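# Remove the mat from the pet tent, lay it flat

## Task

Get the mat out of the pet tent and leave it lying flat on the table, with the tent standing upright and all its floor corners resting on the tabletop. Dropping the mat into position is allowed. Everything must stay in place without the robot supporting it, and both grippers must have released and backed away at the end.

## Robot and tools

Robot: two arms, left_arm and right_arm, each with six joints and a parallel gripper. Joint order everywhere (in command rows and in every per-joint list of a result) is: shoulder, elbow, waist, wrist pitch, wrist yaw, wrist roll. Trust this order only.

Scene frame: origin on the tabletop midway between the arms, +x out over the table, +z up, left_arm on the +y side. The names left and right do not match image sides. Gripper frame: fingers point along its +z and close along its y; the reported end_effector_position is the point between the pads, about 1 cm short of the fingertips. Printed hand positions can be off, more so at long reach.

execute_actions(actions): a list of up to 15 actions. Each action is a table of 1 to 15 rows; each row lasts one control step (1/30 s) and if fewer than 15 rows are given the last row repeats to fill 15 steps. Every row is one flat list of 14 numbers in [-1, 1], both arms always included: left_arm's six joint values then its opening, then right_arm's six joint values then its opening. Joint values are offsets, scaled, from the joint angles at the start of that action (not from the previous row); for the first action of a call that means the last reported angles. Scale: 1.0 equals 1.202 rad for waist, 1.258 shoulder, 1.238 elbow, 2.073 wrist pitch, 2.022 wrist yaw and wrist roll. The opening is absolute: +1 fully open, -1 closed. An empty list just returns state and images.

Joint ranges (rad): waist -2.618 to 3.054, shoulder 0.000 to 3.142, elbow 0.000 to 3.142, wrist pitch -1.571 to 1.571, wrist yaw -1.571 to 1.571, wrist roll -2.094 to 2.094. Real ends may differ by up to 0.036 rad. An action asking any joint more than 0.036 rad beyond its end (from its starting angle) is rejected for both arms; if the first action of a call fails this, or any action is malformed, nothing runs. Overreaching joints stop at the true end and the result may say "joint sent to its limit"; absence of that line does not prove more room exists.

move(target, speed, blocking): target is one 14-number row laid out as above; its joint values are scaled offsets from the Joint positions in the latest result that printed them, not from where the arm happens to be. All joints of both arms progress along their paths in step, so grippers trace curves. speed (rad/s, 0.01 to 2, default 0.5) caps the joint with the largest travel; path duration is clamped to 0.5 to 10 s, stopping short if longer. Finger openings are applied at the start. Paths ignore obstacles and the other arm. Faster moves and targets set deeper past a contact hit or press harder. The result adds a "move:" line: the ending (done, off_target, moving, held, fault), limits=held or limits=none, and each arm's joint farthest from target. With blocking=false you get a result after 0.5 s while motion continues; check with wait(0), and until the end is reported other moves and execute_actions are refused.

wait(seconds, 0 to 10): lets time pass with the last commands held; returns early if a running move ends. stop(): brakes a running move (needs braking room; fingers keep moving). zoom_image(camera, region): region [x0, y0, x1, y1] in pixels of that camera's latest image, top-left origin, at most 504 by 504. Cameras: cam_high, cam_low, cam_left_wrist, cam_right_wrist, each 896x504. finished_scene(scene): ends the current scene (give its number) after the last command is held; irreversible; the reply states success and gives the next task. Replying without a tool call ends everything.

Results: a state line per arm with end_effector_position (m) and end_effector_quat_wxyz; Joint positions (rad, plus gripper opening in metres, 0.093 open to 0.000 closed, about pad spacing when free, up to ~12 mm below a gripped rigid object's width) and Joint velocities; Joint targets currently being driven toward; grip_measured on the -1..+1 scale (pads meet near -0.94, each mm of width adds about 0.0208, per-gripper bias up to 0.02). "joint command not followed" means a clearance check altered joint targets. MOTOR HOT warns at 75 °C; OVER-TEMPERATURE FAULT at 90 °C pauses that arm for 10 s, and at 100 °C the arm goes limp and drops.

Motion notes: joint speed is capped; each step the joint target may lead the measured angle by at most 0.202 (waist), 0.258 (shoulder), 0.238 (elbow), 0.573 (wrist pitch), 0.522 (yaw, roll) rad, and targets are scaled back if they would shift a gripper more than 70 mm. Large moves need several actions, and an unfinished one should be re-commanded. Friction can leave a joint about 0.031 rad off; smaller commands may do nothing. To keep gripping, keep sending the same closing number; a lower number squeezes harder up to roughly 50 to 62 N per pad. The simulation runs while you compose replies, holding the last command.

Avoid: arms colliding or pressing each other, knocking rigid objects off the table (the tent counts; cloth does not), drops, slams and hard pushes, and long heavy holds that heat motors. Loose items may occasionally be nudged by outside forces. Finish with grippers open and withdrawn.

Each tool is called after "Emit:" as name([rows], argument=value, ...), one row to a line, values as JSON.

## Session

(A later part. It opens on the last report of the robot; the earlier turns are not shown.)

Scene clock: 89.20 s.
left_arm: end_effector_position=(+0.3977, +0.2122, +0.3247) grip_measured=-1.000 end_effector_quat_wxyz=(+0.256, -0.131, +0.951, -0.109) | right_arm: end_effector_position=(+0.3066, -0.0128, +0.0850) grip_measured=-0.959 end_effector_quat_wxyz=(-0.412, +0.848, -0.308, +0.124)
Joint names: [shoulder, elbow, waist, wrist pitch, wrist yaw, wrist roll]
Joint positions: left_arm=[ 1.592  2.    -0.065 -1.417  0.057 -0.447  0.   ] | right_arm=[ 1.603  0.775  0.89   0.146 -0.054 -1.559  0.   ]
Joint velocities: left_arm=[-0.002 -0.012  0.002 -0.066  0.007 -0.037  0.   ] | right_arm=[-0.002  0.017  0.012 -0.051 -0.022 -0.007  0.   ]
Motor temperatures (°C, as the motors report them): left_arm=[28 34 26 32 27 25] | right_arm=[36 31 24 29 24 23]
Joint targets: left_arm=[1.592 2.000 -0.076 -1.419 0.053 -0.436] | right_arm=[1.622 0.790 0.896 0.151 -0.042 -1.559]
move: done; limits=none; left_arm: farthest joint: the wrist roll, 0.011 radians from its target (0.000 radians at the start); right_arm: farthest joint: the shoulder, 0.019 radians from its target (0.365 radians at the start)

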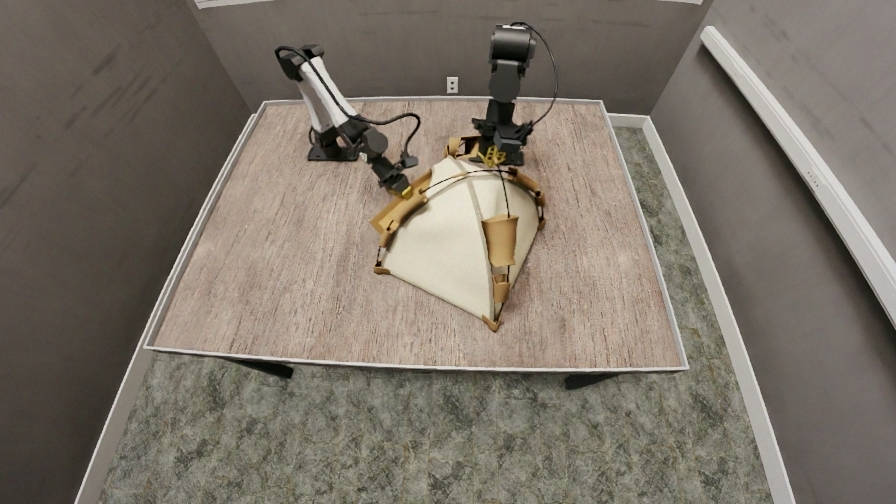

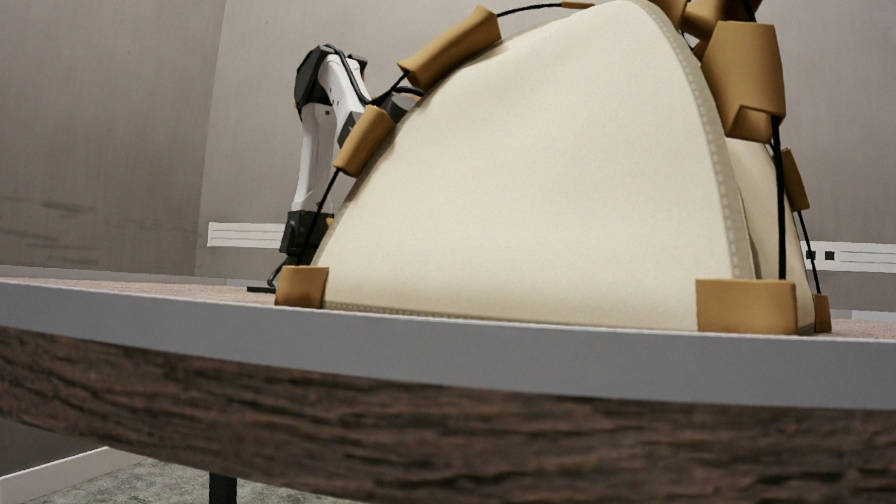

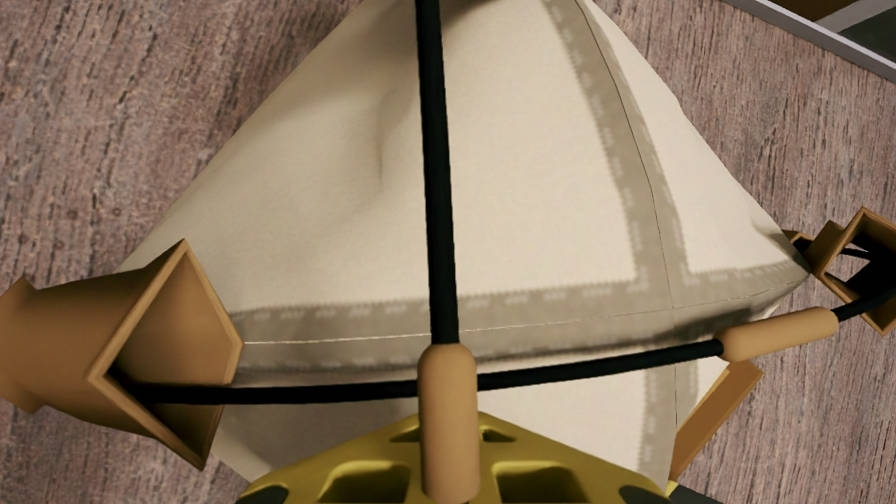

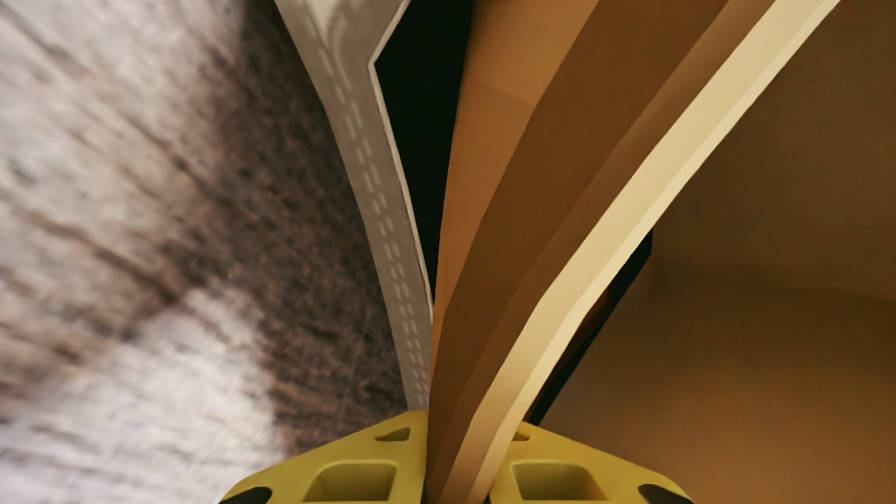

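Emit:
move(target=[0.04,0,-0.1,0,0,0,-1,-0.18,-0.477,0,0.315,0,0.15,-1], speed=0.3)

Emit:
zoom_image(camera="cam_high", region=[280,90,580,330])

Scene clock: 95.20 s.
left_arm: end_effector_position=(+0.3917, +0.1703, +0.3179) grip_measured=-1.000 end_effector_quat_wxyz=(+0.238, -0.083, +0.960, -0.124) | right_arm: end_effector_position=(+0.2561, -0.0754, +0.0766) grip_measured=-0.959 end_effector_quat_wxyz=(-0.547, +0.732, -0.396, +0.096)
Joint names: [shoulder, elbow, waist, wrist pitch, wrist yaw, wrist roll]
Joint positions: left_arm=[ 1.612  2.    -0.18  -1.417  0.063 -0.461  0.   ] | right_arm=[ 1.395  0.214  0.89   0.786 -0.038 -1.265  0.   ]
Joint velocities: left_arm=[0.007 0.002 0.002 0.022 0.037 0.022 0.   ] | right_arm=[ 0.002 -0.007  0.002  0.007  0.007  0.022  0.   ]
Motor temperatures (°C, as the motors report them): left_arm=[28 34 26 32 27 25] | right_arm=[35 31 24 30 24 23]
Joint targets: left_arm=[1.642 2.000 -0.185 -1.417 0.058 -0.447] | right_arm=[1.377 0.185 0.890 0.799 -0.054 -1.255]
move: off_target (left_arm, right_arm); limits=none; left_arm: farthest joint: the shoulder, 0.030 radians from its target (0.050 radians at the start); right_arm: farthest joint: the elbow, 0.030 radians from its target (0.591 radians at the start)

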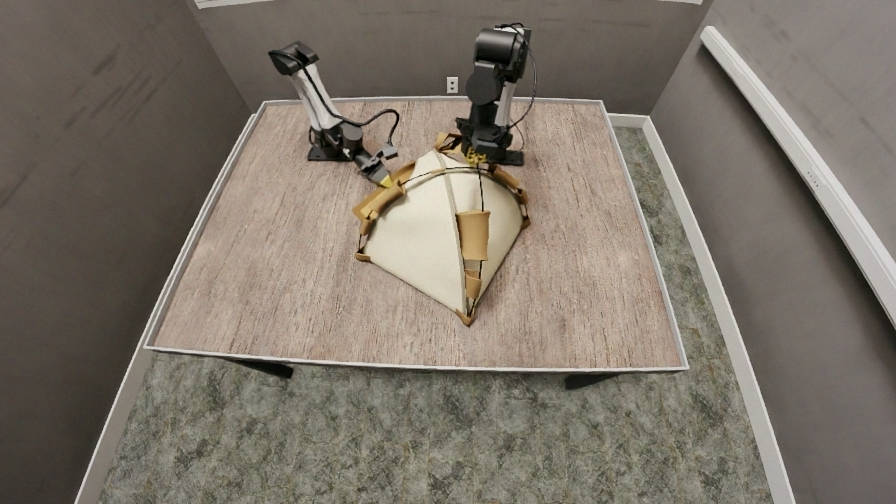

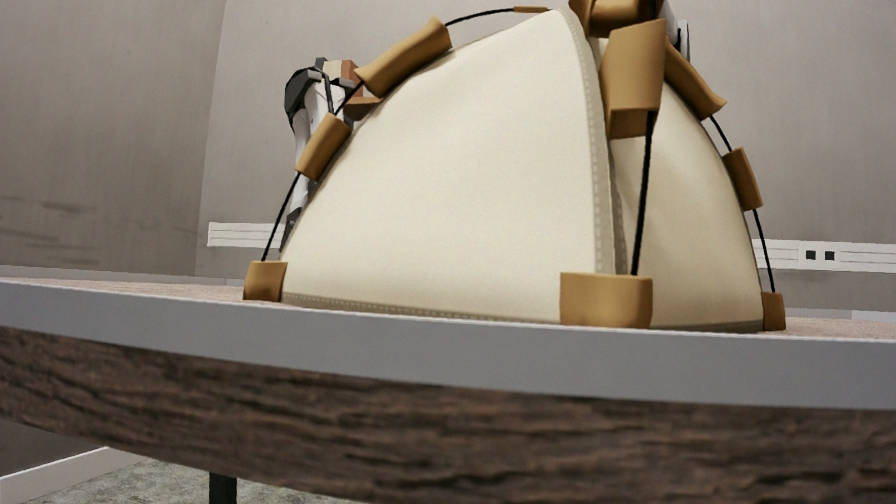

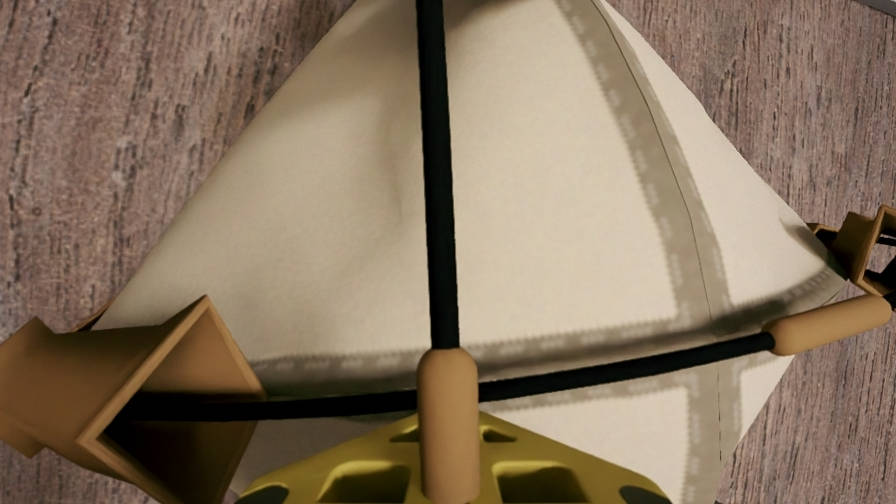

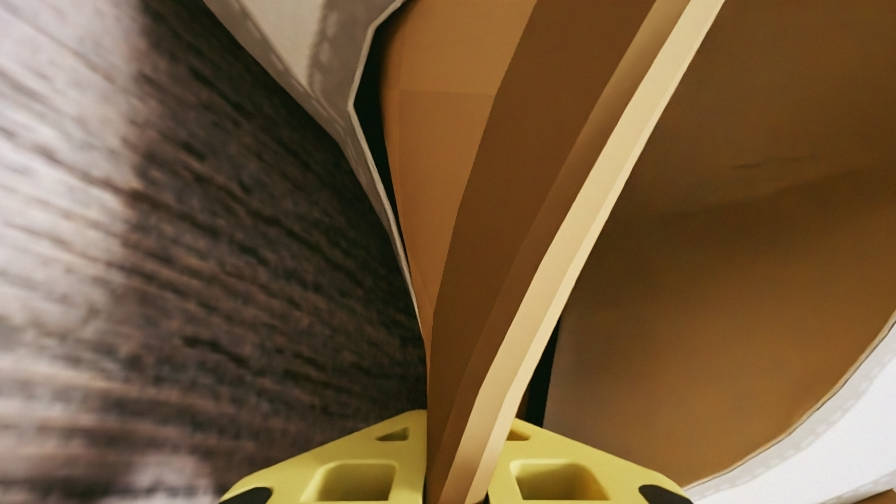

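Region (280, 90, 580, 330) of cam_high's 896x504 image, scaled by 1.680, with more detail than that image has; it fills the top 403 rows of this view, and the rest is white.

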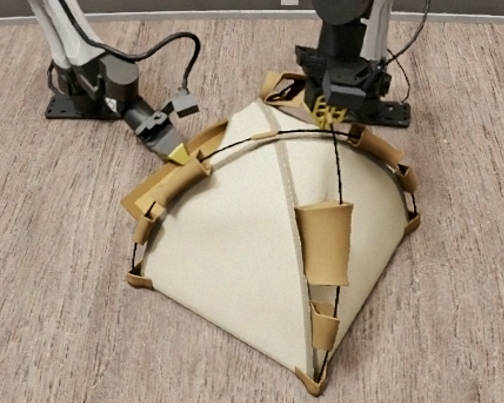

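Emit:
move(target=[0,0,0,0,0,0,0.6,0,0,0,0,0,0,-1])

Emit:
move(target=[-0.2,-0.1,-0.15,-0.06,0,-0.1,0.6,0,0,0,0,0,0,-1])

Scene clock: 101.07 s.
left_arm: end_effector_position=(+0.3935, +0.1694, +0.3192) grip_measured=+0.597 end_effector_quat_wxyz=(+0.243, -0.083, +0.958, -0.127) | right_arm: end_effector_position=(+0.2567, -0.0765, +0.0752) grip_measured=-0.959 end_effector_quat_wxyz=(-0.544, +0.732, -0.398, +0.098)
Joint names: [shoulder, elbow, waist, wrist pitch, wrist yaw, wrist roll]
Joint positions: left_arm=[ 1.612  2.    -0.18  -1.407  0.065 -0.462  0.074] | right_arm=[ 1.395  0.214  0.89   0.78  -0.031 -1.264  0.   ]
Joint velocities: left_arm=[-0.002  0.007 -0.007  0.007  0.022  0.037 -0.001] | right_arm=[-0.007 -0.012  0.002  0.037 -0.022 -0.007  0.   ]
Motor temperatures (°C, as the motors report them): left_arm=[28 34 26 32 26 25] | right_arm=[35 31 24 31 24 23]
Joint targets: left_arm=[1.612 2.000 -0.180 -1.417 0.063 -0.461] | right_arm=[1.395 0.214 0.890 0.786 -0.038 -1.265]
move: done; limits=none; left_arm: farthest joint: the wrist pitch, 0.010 radians from its target (0.000 radians at the start); right_arm: farthest joint: the wrist yaw, 0.007 radians from its target (0.000 radians at the start)

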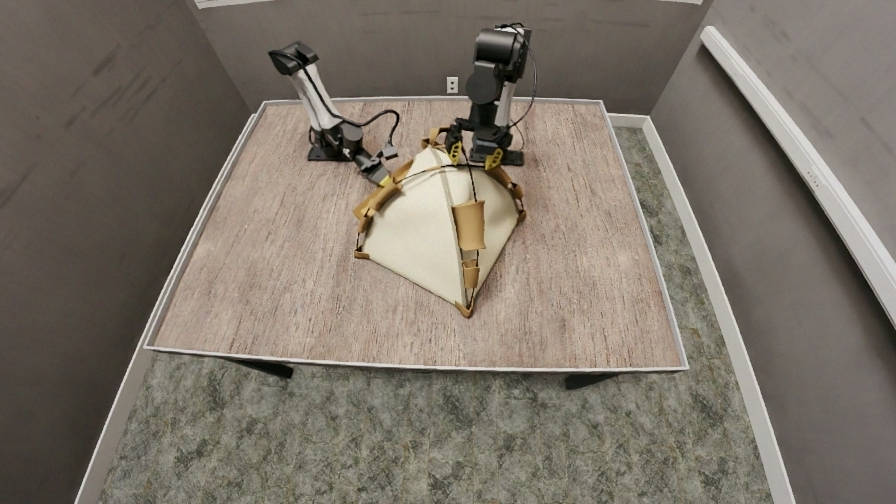

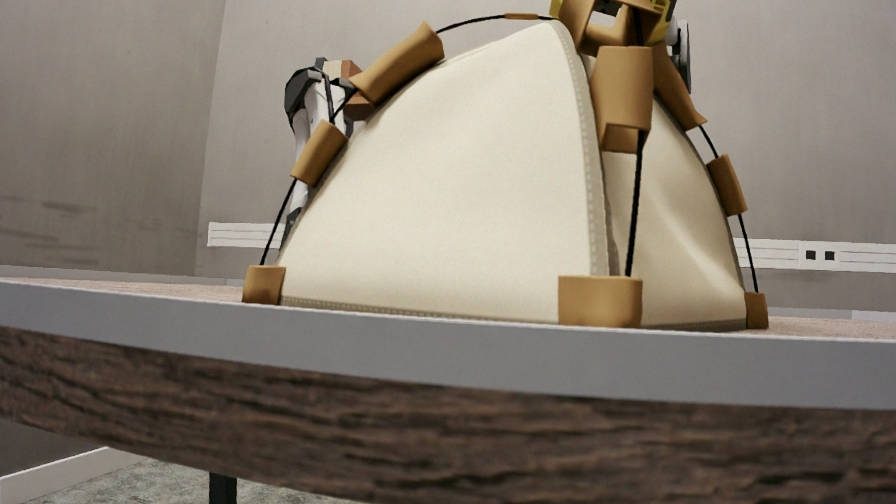

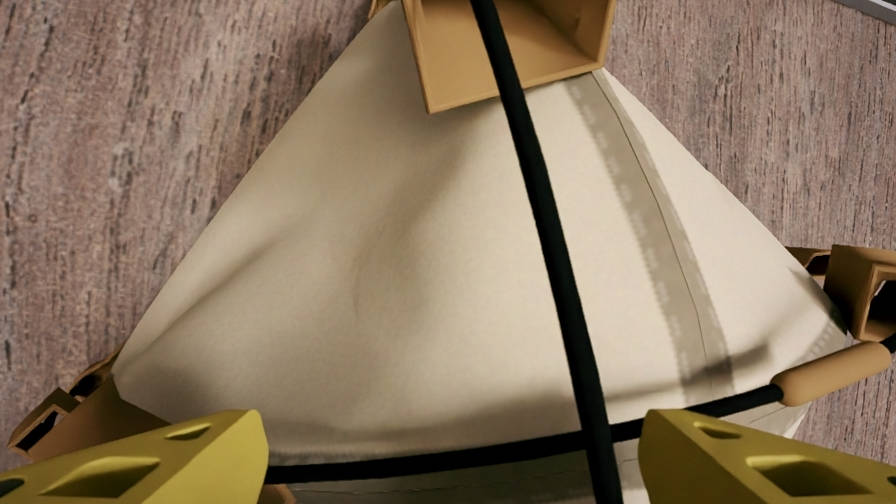

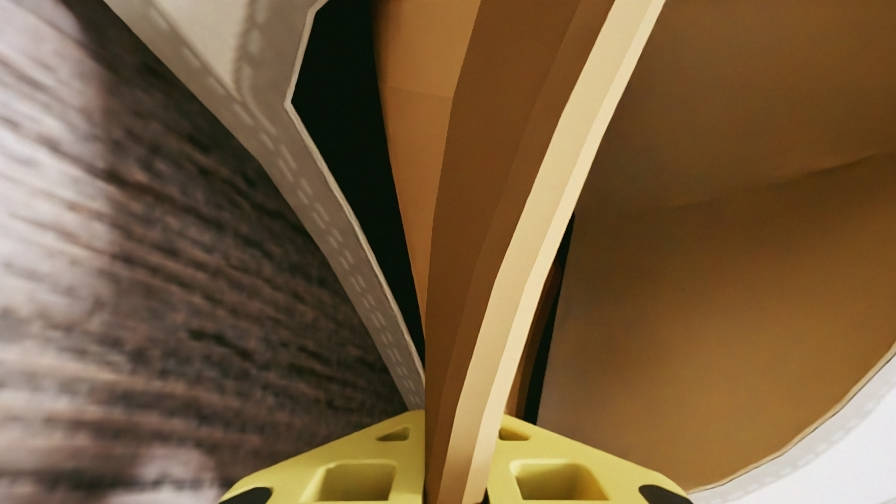

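Scene clock: 102.33 s.
left_arm: end_effector_position=(+0.2975, +0.1467, +0.3492) grip_measured=+0.597 end_effector_quat_wxyz=(+0.235, -0.092, +0.951, -0.180) | right_arm: end_effector_position=(+0.2565, -0.0768, +0.0745) grip_measured=-0.959 end_effector_quat_wxyz=(-0.542, +0.733, -0.399, +0.098)
Joint names: [shoulder, elbow, waist, wrist pitch, wrist yaw, wrist roll]
Joint positions: left_arm=[ 1.363  1.902 -0.351 -1.511  0.065 -0.656  0.074] | right_arm=[ 1.395  0.214  0.89   0.777 -0.031 -1.264  0.   ]
Joint velocities: left_arm=[-0.002  0.012  0.002 -0.007 -0.007 -0.007  0.   ] | right_arm=[ 0.007  0.022 -0.022 -0.037  0.007 -0.037  0.   ]
Motor temperatures (°C, as the motors report them): left_arm=[28 34 26 32 26 25] | right_arm=[35 31 24 32 24 23]
Joint targets: left_arm=[1.360 1.876 -0.361 -1.532 0.065 -0.664] | right_arm=[1.395 0.214 0.890 0.780 -0.031 -1.264]
move: off_target (left_arm); limits=none; left_arm: farthest joint: the elbow, 0.026 radians from its target (0.123 radians at the start); right_arm: farthest joint: the wrist pitch, 0.003 radians from its target (0.000 radians at the start)

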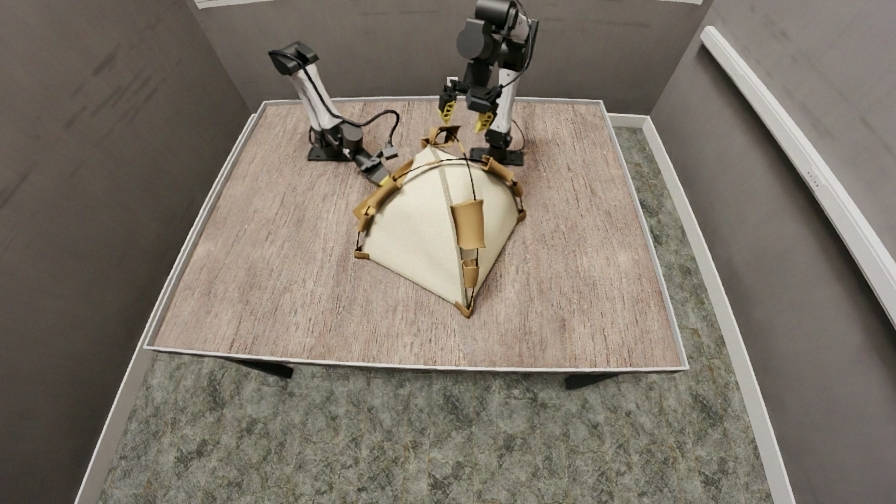

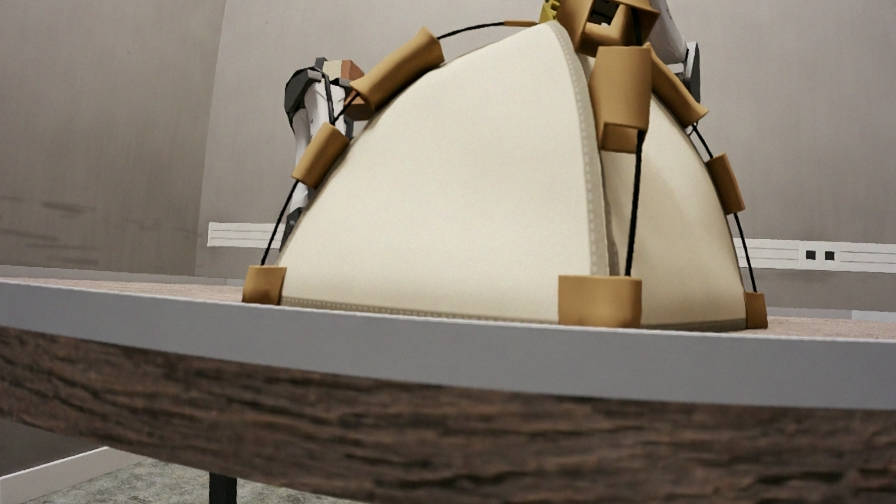

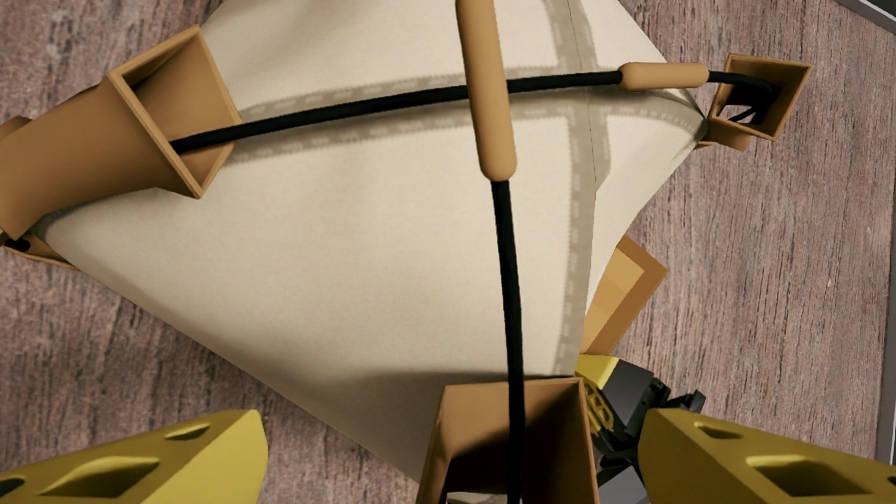

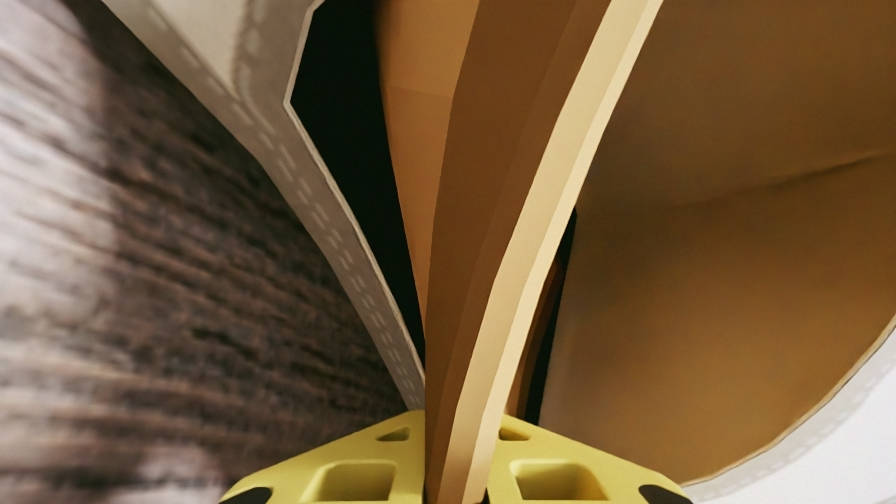

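Emit:
move(target=[-0.463,-0.56,-0.25,0.17,0,-0.12,1,0,0,0,0,0,0,-1])

Scene clock: 106.53 s.
left_arm: end_effector_position=(+0.1980, +0.1273, +0.3002) grip_measured=+0.981 end_effector_quat_wxyz=(+0.261, -0.059, +0.910, -0.318) | right_arm: end_effector_position=(+0.2563, -0.0769, +0.0740) grip_measured=-0.959 end_effector_quat_wxyz=(-0.542, +0.733, -0.399, +0.098)
Joint names: [shoulder, elbow, waist, wrist pitch, wrist yaw, wrist roll]
Joint positions: left_arm=[ 0.793  1.236 -0.642 -1.168  0.065 -0.891  0.092] | right_arm=[ 1.395  0.214  0.89   0.775 -0.031 -1.264  0.   ]
Joint velocities: left_arm=[-0.002  0.002 -0.002  0.022 -0.037 -0.007  0.   ] | right_arm=[-0.017 -0.002  0.002 -0.022 -0.037  0.022  0.   ]
Motor temperatures (°C, as the motors report them): left_arm=[28 34 26 33 26 25] | right_arm=[34 31 24 32 24 23]
Joint targets: left_arm=[0.780 1.209 -0.652 -1.159 0.065 -0.899] | right_arm=[1.395 0.214 0.890 0.777 -0.031 -1.264]
move: off_target (left_arm); limits=none; left_arm: farthest joint: the elbow, 0.027 radians from its target (0.694 radians at the start); right_arm: farthest joint: the wrist pitch, 0.002 radians from its target (0.000 radians at the start)

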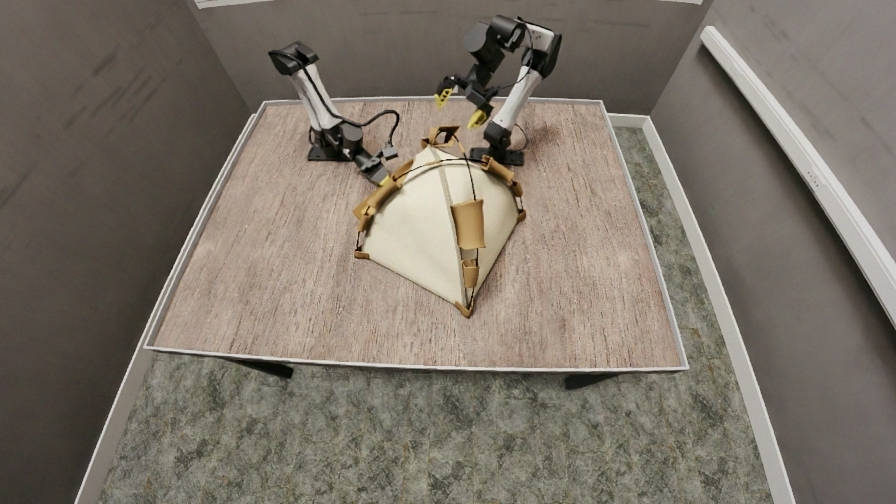

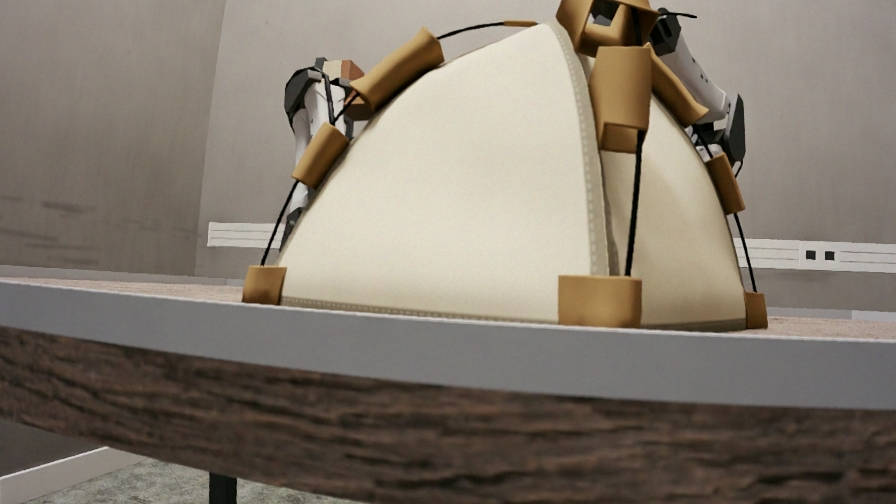

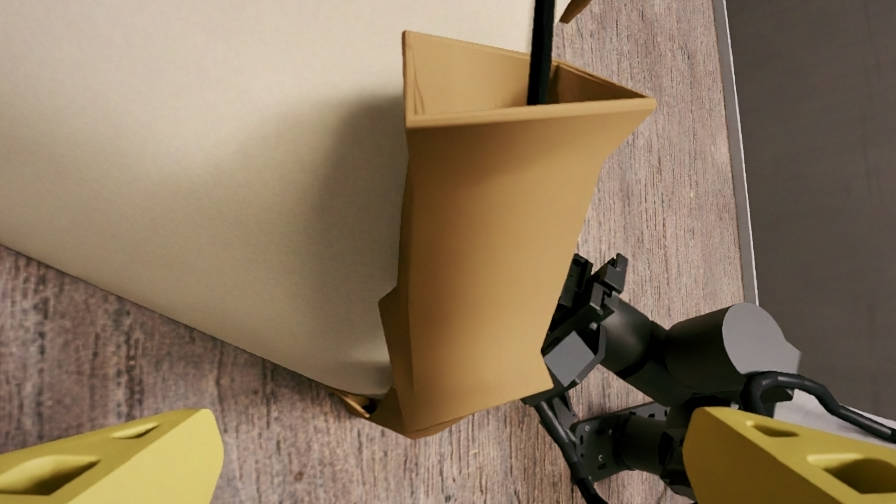

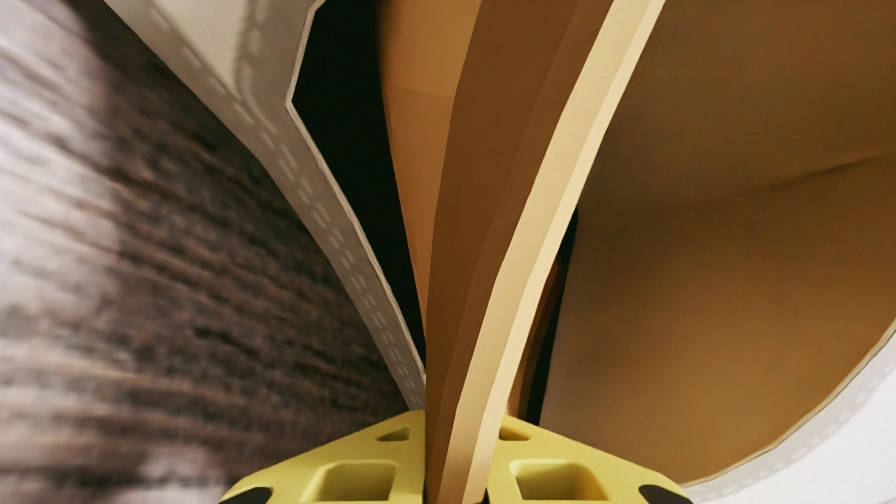

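Emit:
move(target=[0.14,-0.21,0,0.187,0,0,1,0,0,0,0,0,0,-1], speed=0.3)

Scene clock: 110.53 s.
left_arm: end_effector_position=(+0.2554, +0.0756, +0.2418) grip_measured=+0.981 end_effector_quat_wxyz=(+0.261, -0.059, +0.910, -0.318) | right_arm: end_effector_position=(+0.2559, -0.0775, +0.0724) grip_measured=-0.959 end_effector_quat_wxyz=(-0.539, +0.735, -0.400, +0.097)
Joint names: [shoulder, elbow, waist, wrist pitch, wrist yaw, wrist roll]
Joint positions: left_arm=[ 0.951  1.009 -0.642 -0.783  0.065 -0.891  0.092] | right_arm=[ 1.395  0.214  0.89   0.768 -0.031 -1.264  0.   ]
Joint velocities: left_arm=[ 0.002 -0.002 -0.012 -0.066 -0.022 -0.022 -0.002] | right_arm=[-0.007  0.002 -0.002 -0.022 -0.022  0.007  0.   ]
Motor temperatures (°C, as the motors report them): left_arm=[28 33 26 33 26 25] | right_arm=[34 31 24 33 24 23]
Joint targets: left_arm=[0.970 0.976 -0.642 -0.780 0.065 -0.891] | right_arm=[1.395 0.214 0.890 0.775 -0.031 -1.264]
move: off_target (left_arm); limits=none; left_arm: farthest joint: the elbow, 0.033 radians from its target (0.260 radians at the start); right_arm: farthest joint: the wrist pitch, 0.007 radians from its target (0.000 radians at the start)

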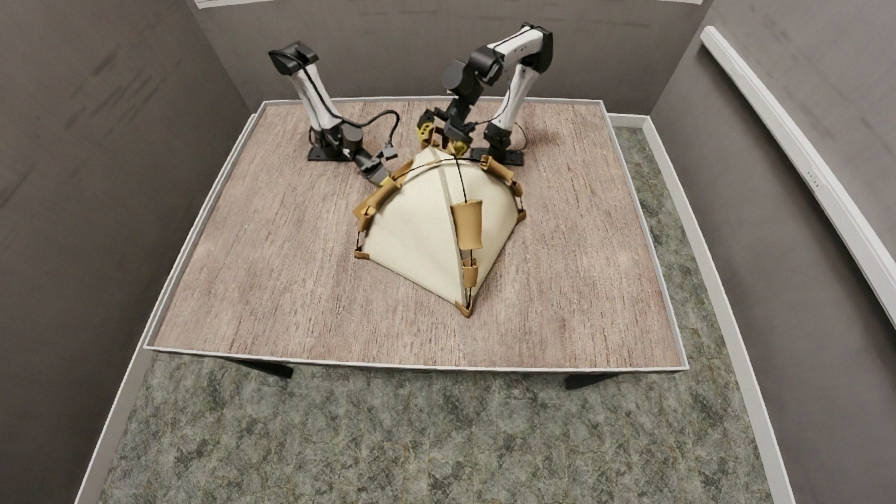

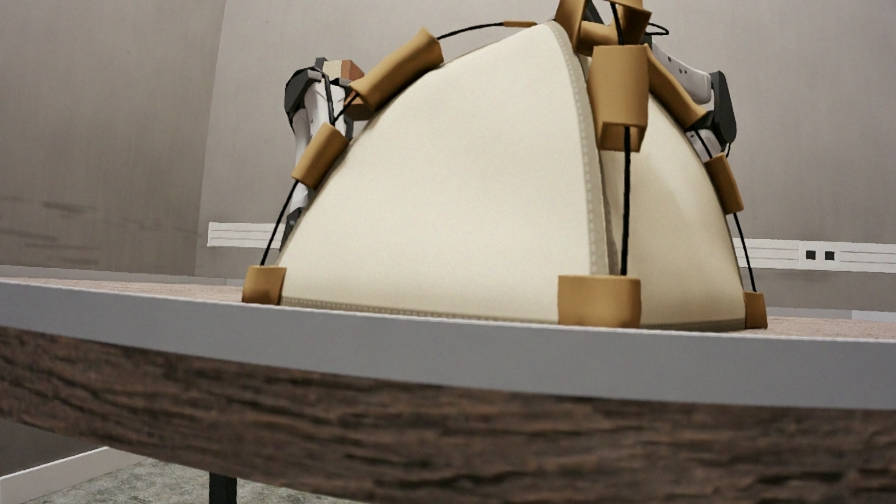

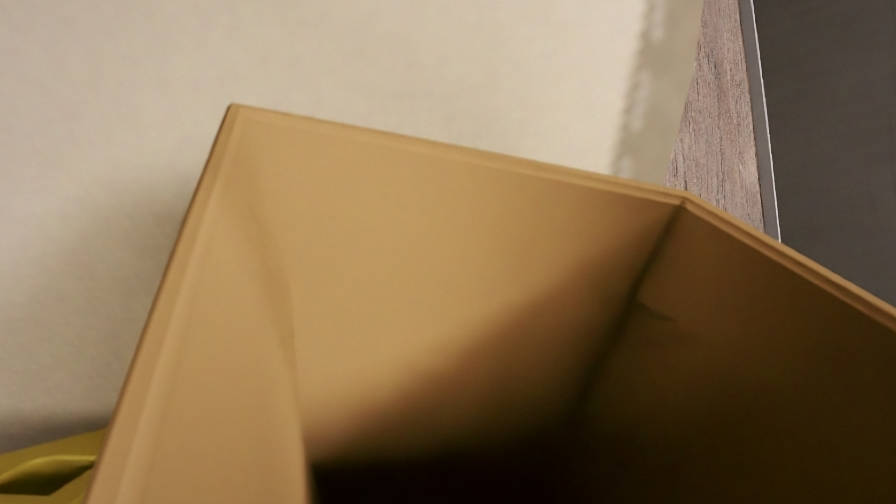

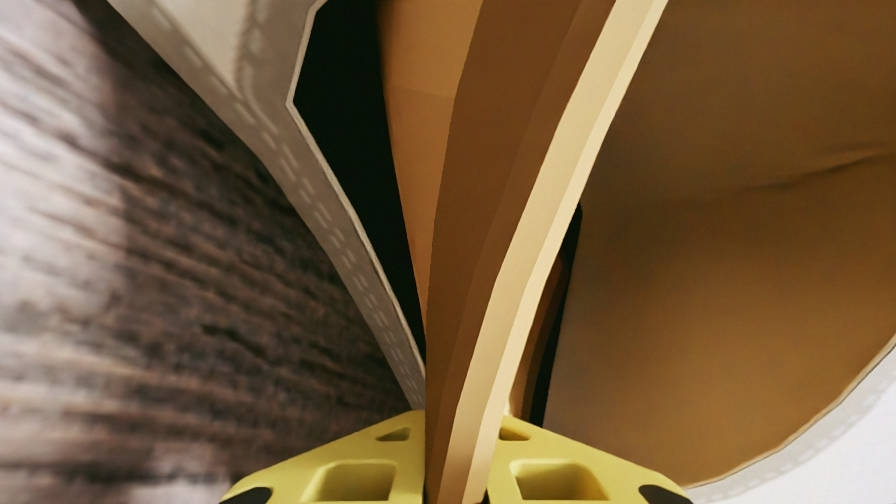

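Close, then pull the mat.

Emit:
move(target=[0,0,0,0,0,0,-1,0,0,0,0,0,0,-1])

Emit:
move(target=[0,0,0.2,0,0,0.1,-1,-0.39,0.247,-0.15,-0.67,0,-0.15,-1], speed=0.5)

Emit:
zoom_image(camera="cam_high", region=[280,90,580,330])

Scene clock: 113.67 s.
left_arm: end_effector_position=(+0.2565, +0.0750, +0.2432) grip_measured=-0.406 end_effector_quat_wxyz=(+0.264, -0.058, +0.908, -0.320) | right_arm: end_effector_position=(+0.2559, -0.0783, +0.0710) grip_measured=-0.959 end_effector_quat_wxyz=(-0.536, +0.736, -0.402, +0.098)
Joint names: [shoulder, elbow, waist, wrist pitch, wrist yaw, wrist roll]
Joint positions: left_arm=[ 0.951  1.009 -0.642 -0.775  0.064 -0.889  0.026] | right_arm=[ 1.395  0.214  0.89   0.761 -0.028 -1.264  0.   ]
Joint velocities: left_arm=[ 0.002 -0.012 -0.007 -0.051 -0.007 -0.007 -0.   ] | right_arm=[ 0.002 -0.007 -0.002  0.007 -0.037 -0.007  0.   ]
Motor temperatures (°C, as the motors report them): left_arm=[28 34 26 34 26 25] | right_arm=[33 31 24 33 24 23]
Joint targets: left_arm=[0.951 1.009 -0.642 -0.783 0.065 -0.891] | right_arm=[1.395 0.214 0.890 0.768 -0.031 -1.264]
move: done; limits=none; left_arm: farthest joint: the wrist pitch, 0.008 radians from its target (0.000 radians at the start); right_arm: farthest joint: the wrist pitch, 0.007 radians from its target (0.000 radians at the start)

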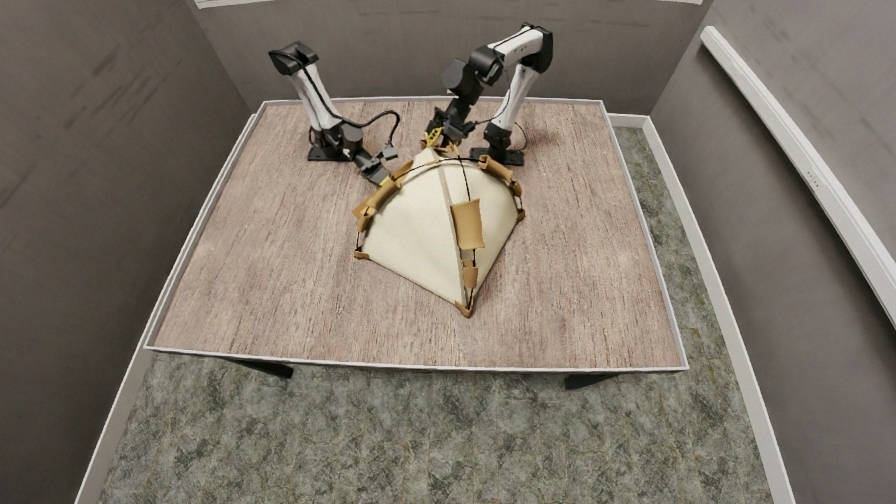

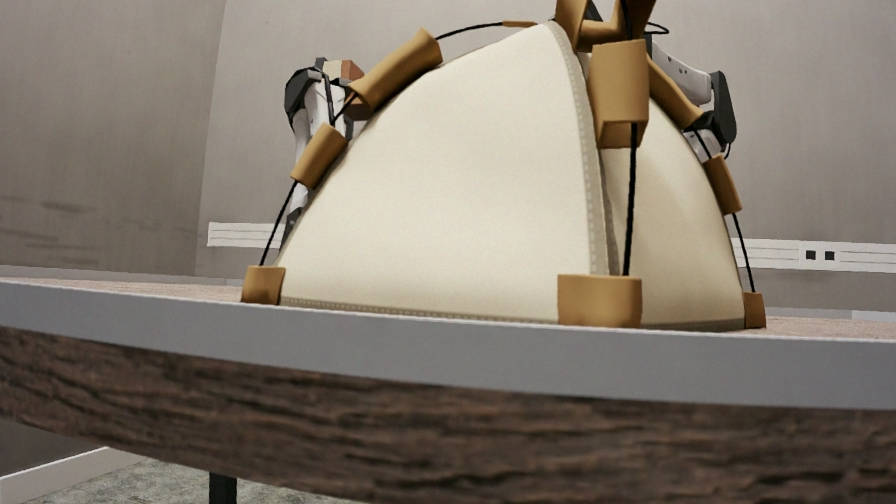

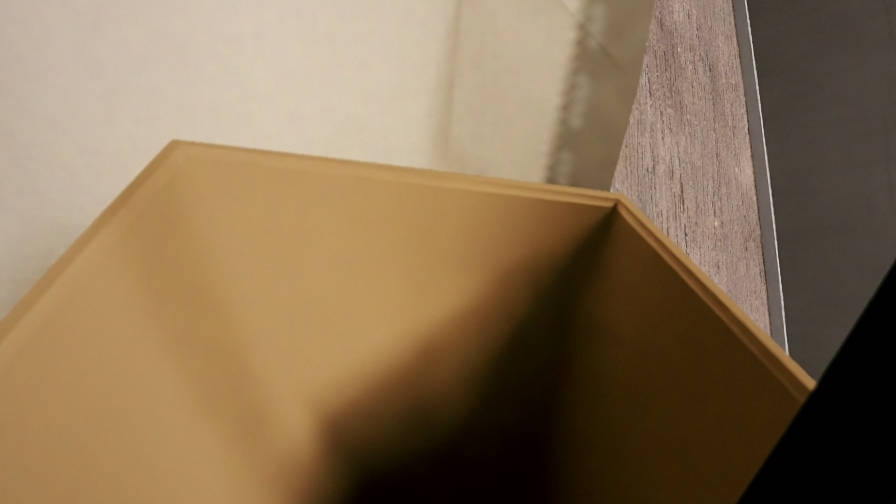

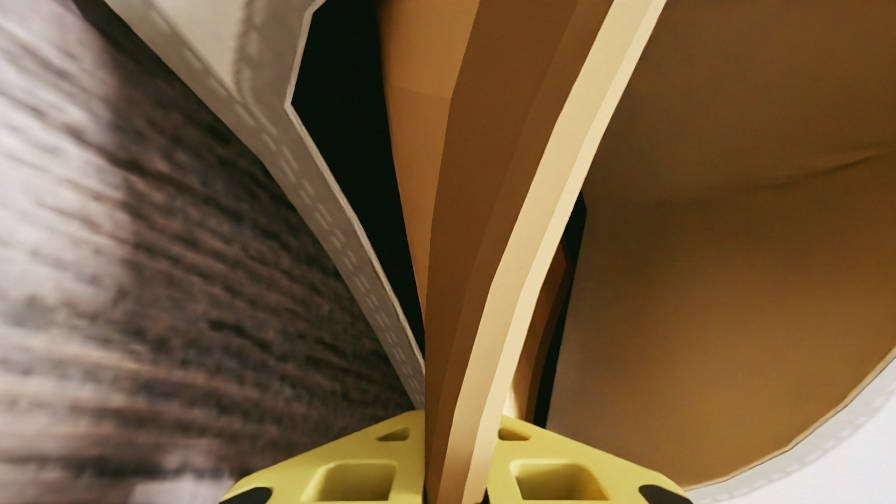

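Scene clock: 116.97 s.
left_arm: end_effector_position=(+0.2890, +0.1037, +0.2527) grip_measured=-0.406 end_effector_quat_wxyz=(+0.312, -0.035, +0.898, -0.309) | right_arm: end_effector_position=(+0.2330, -0.1529, +0.1096) grip_measured=-0.959 end_effector_quat_wxyz=(-0.351, +0.848, -0.383, +0.110)
Joint names: [shoulder, elbow, waist, wrist pitch, wrist yaw, wrist roll]
Joint positions: left_arm=[ 0.951  1.009 -0.437 -0.731  0.168 -0.687  0.026] | right_arm=[ 0.916  0.532  0.734 -0.439 -0.095 -1.552  0.   ]
Joint velocities: left_arm=[ 0.002 -0.012  0.002 -0.066  0.022 -0.037  0.001] | right_arm=[-0.007 -0.032  0.002 -0.022  0.007 -0.066  0.   ]
Motor temperatures (°C, as the motors report them): left_arm=[27 34 26 34 27 25] | right_arm=[33 31 24 32 24 23]
Joint targets: left_arm=[0.951 1.009 -0.401 -0.776 0.064 -0.687] | right_arm=[0.904 0.520 0.710 -0.628 -0.028 -1.567]
move: off_target (left_arm, right_arm); limits=none; left_arm: farthest joint: the wrist yaw, 0.104 radians from its target (0.000 radians at the start); right_arm: farthest joint: the wrist pitch, 0.189 radians from its target (1.389 radians at the start)

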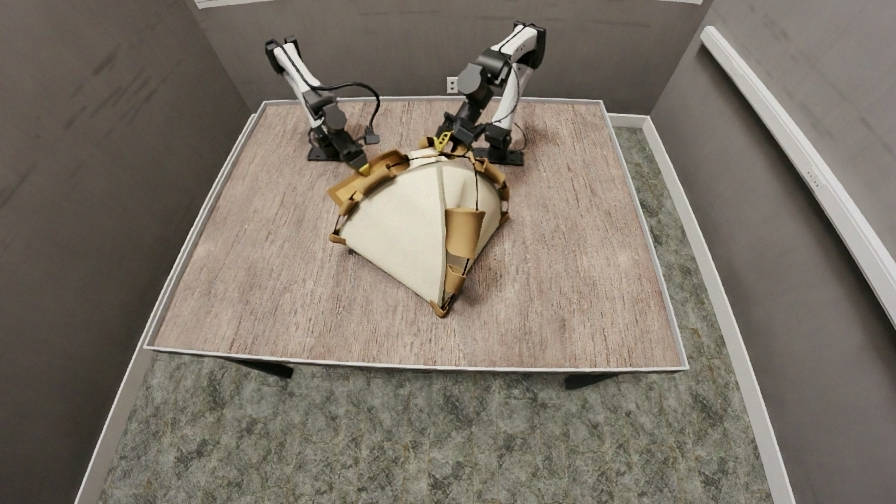

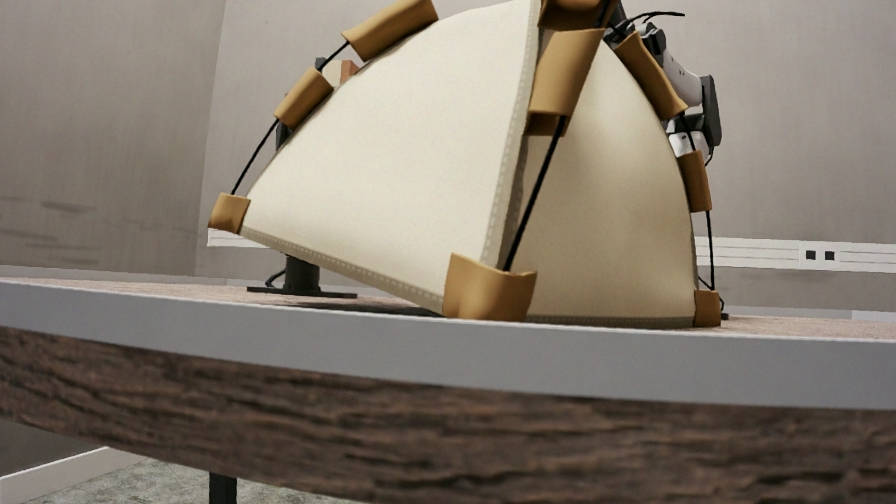

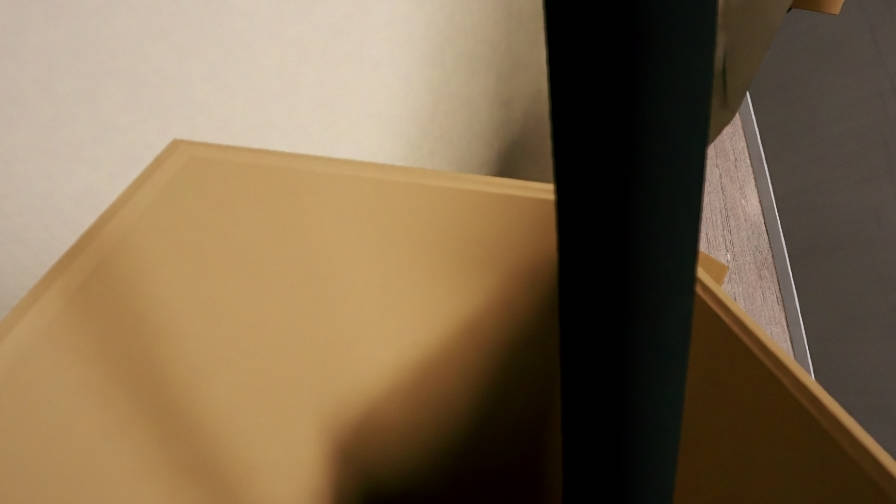

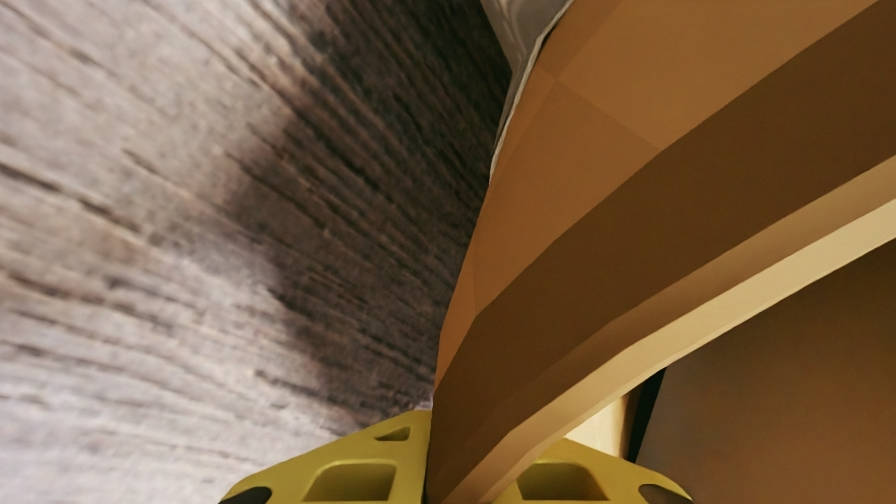

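Region (280, 90, 580, 330) of cam_high's 896x504 image, scaled by 1.680, with more detail than that image has; it fills the top 403 rows of this view, and the rest is white.

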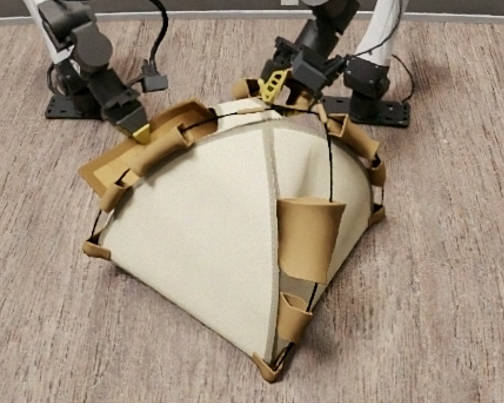

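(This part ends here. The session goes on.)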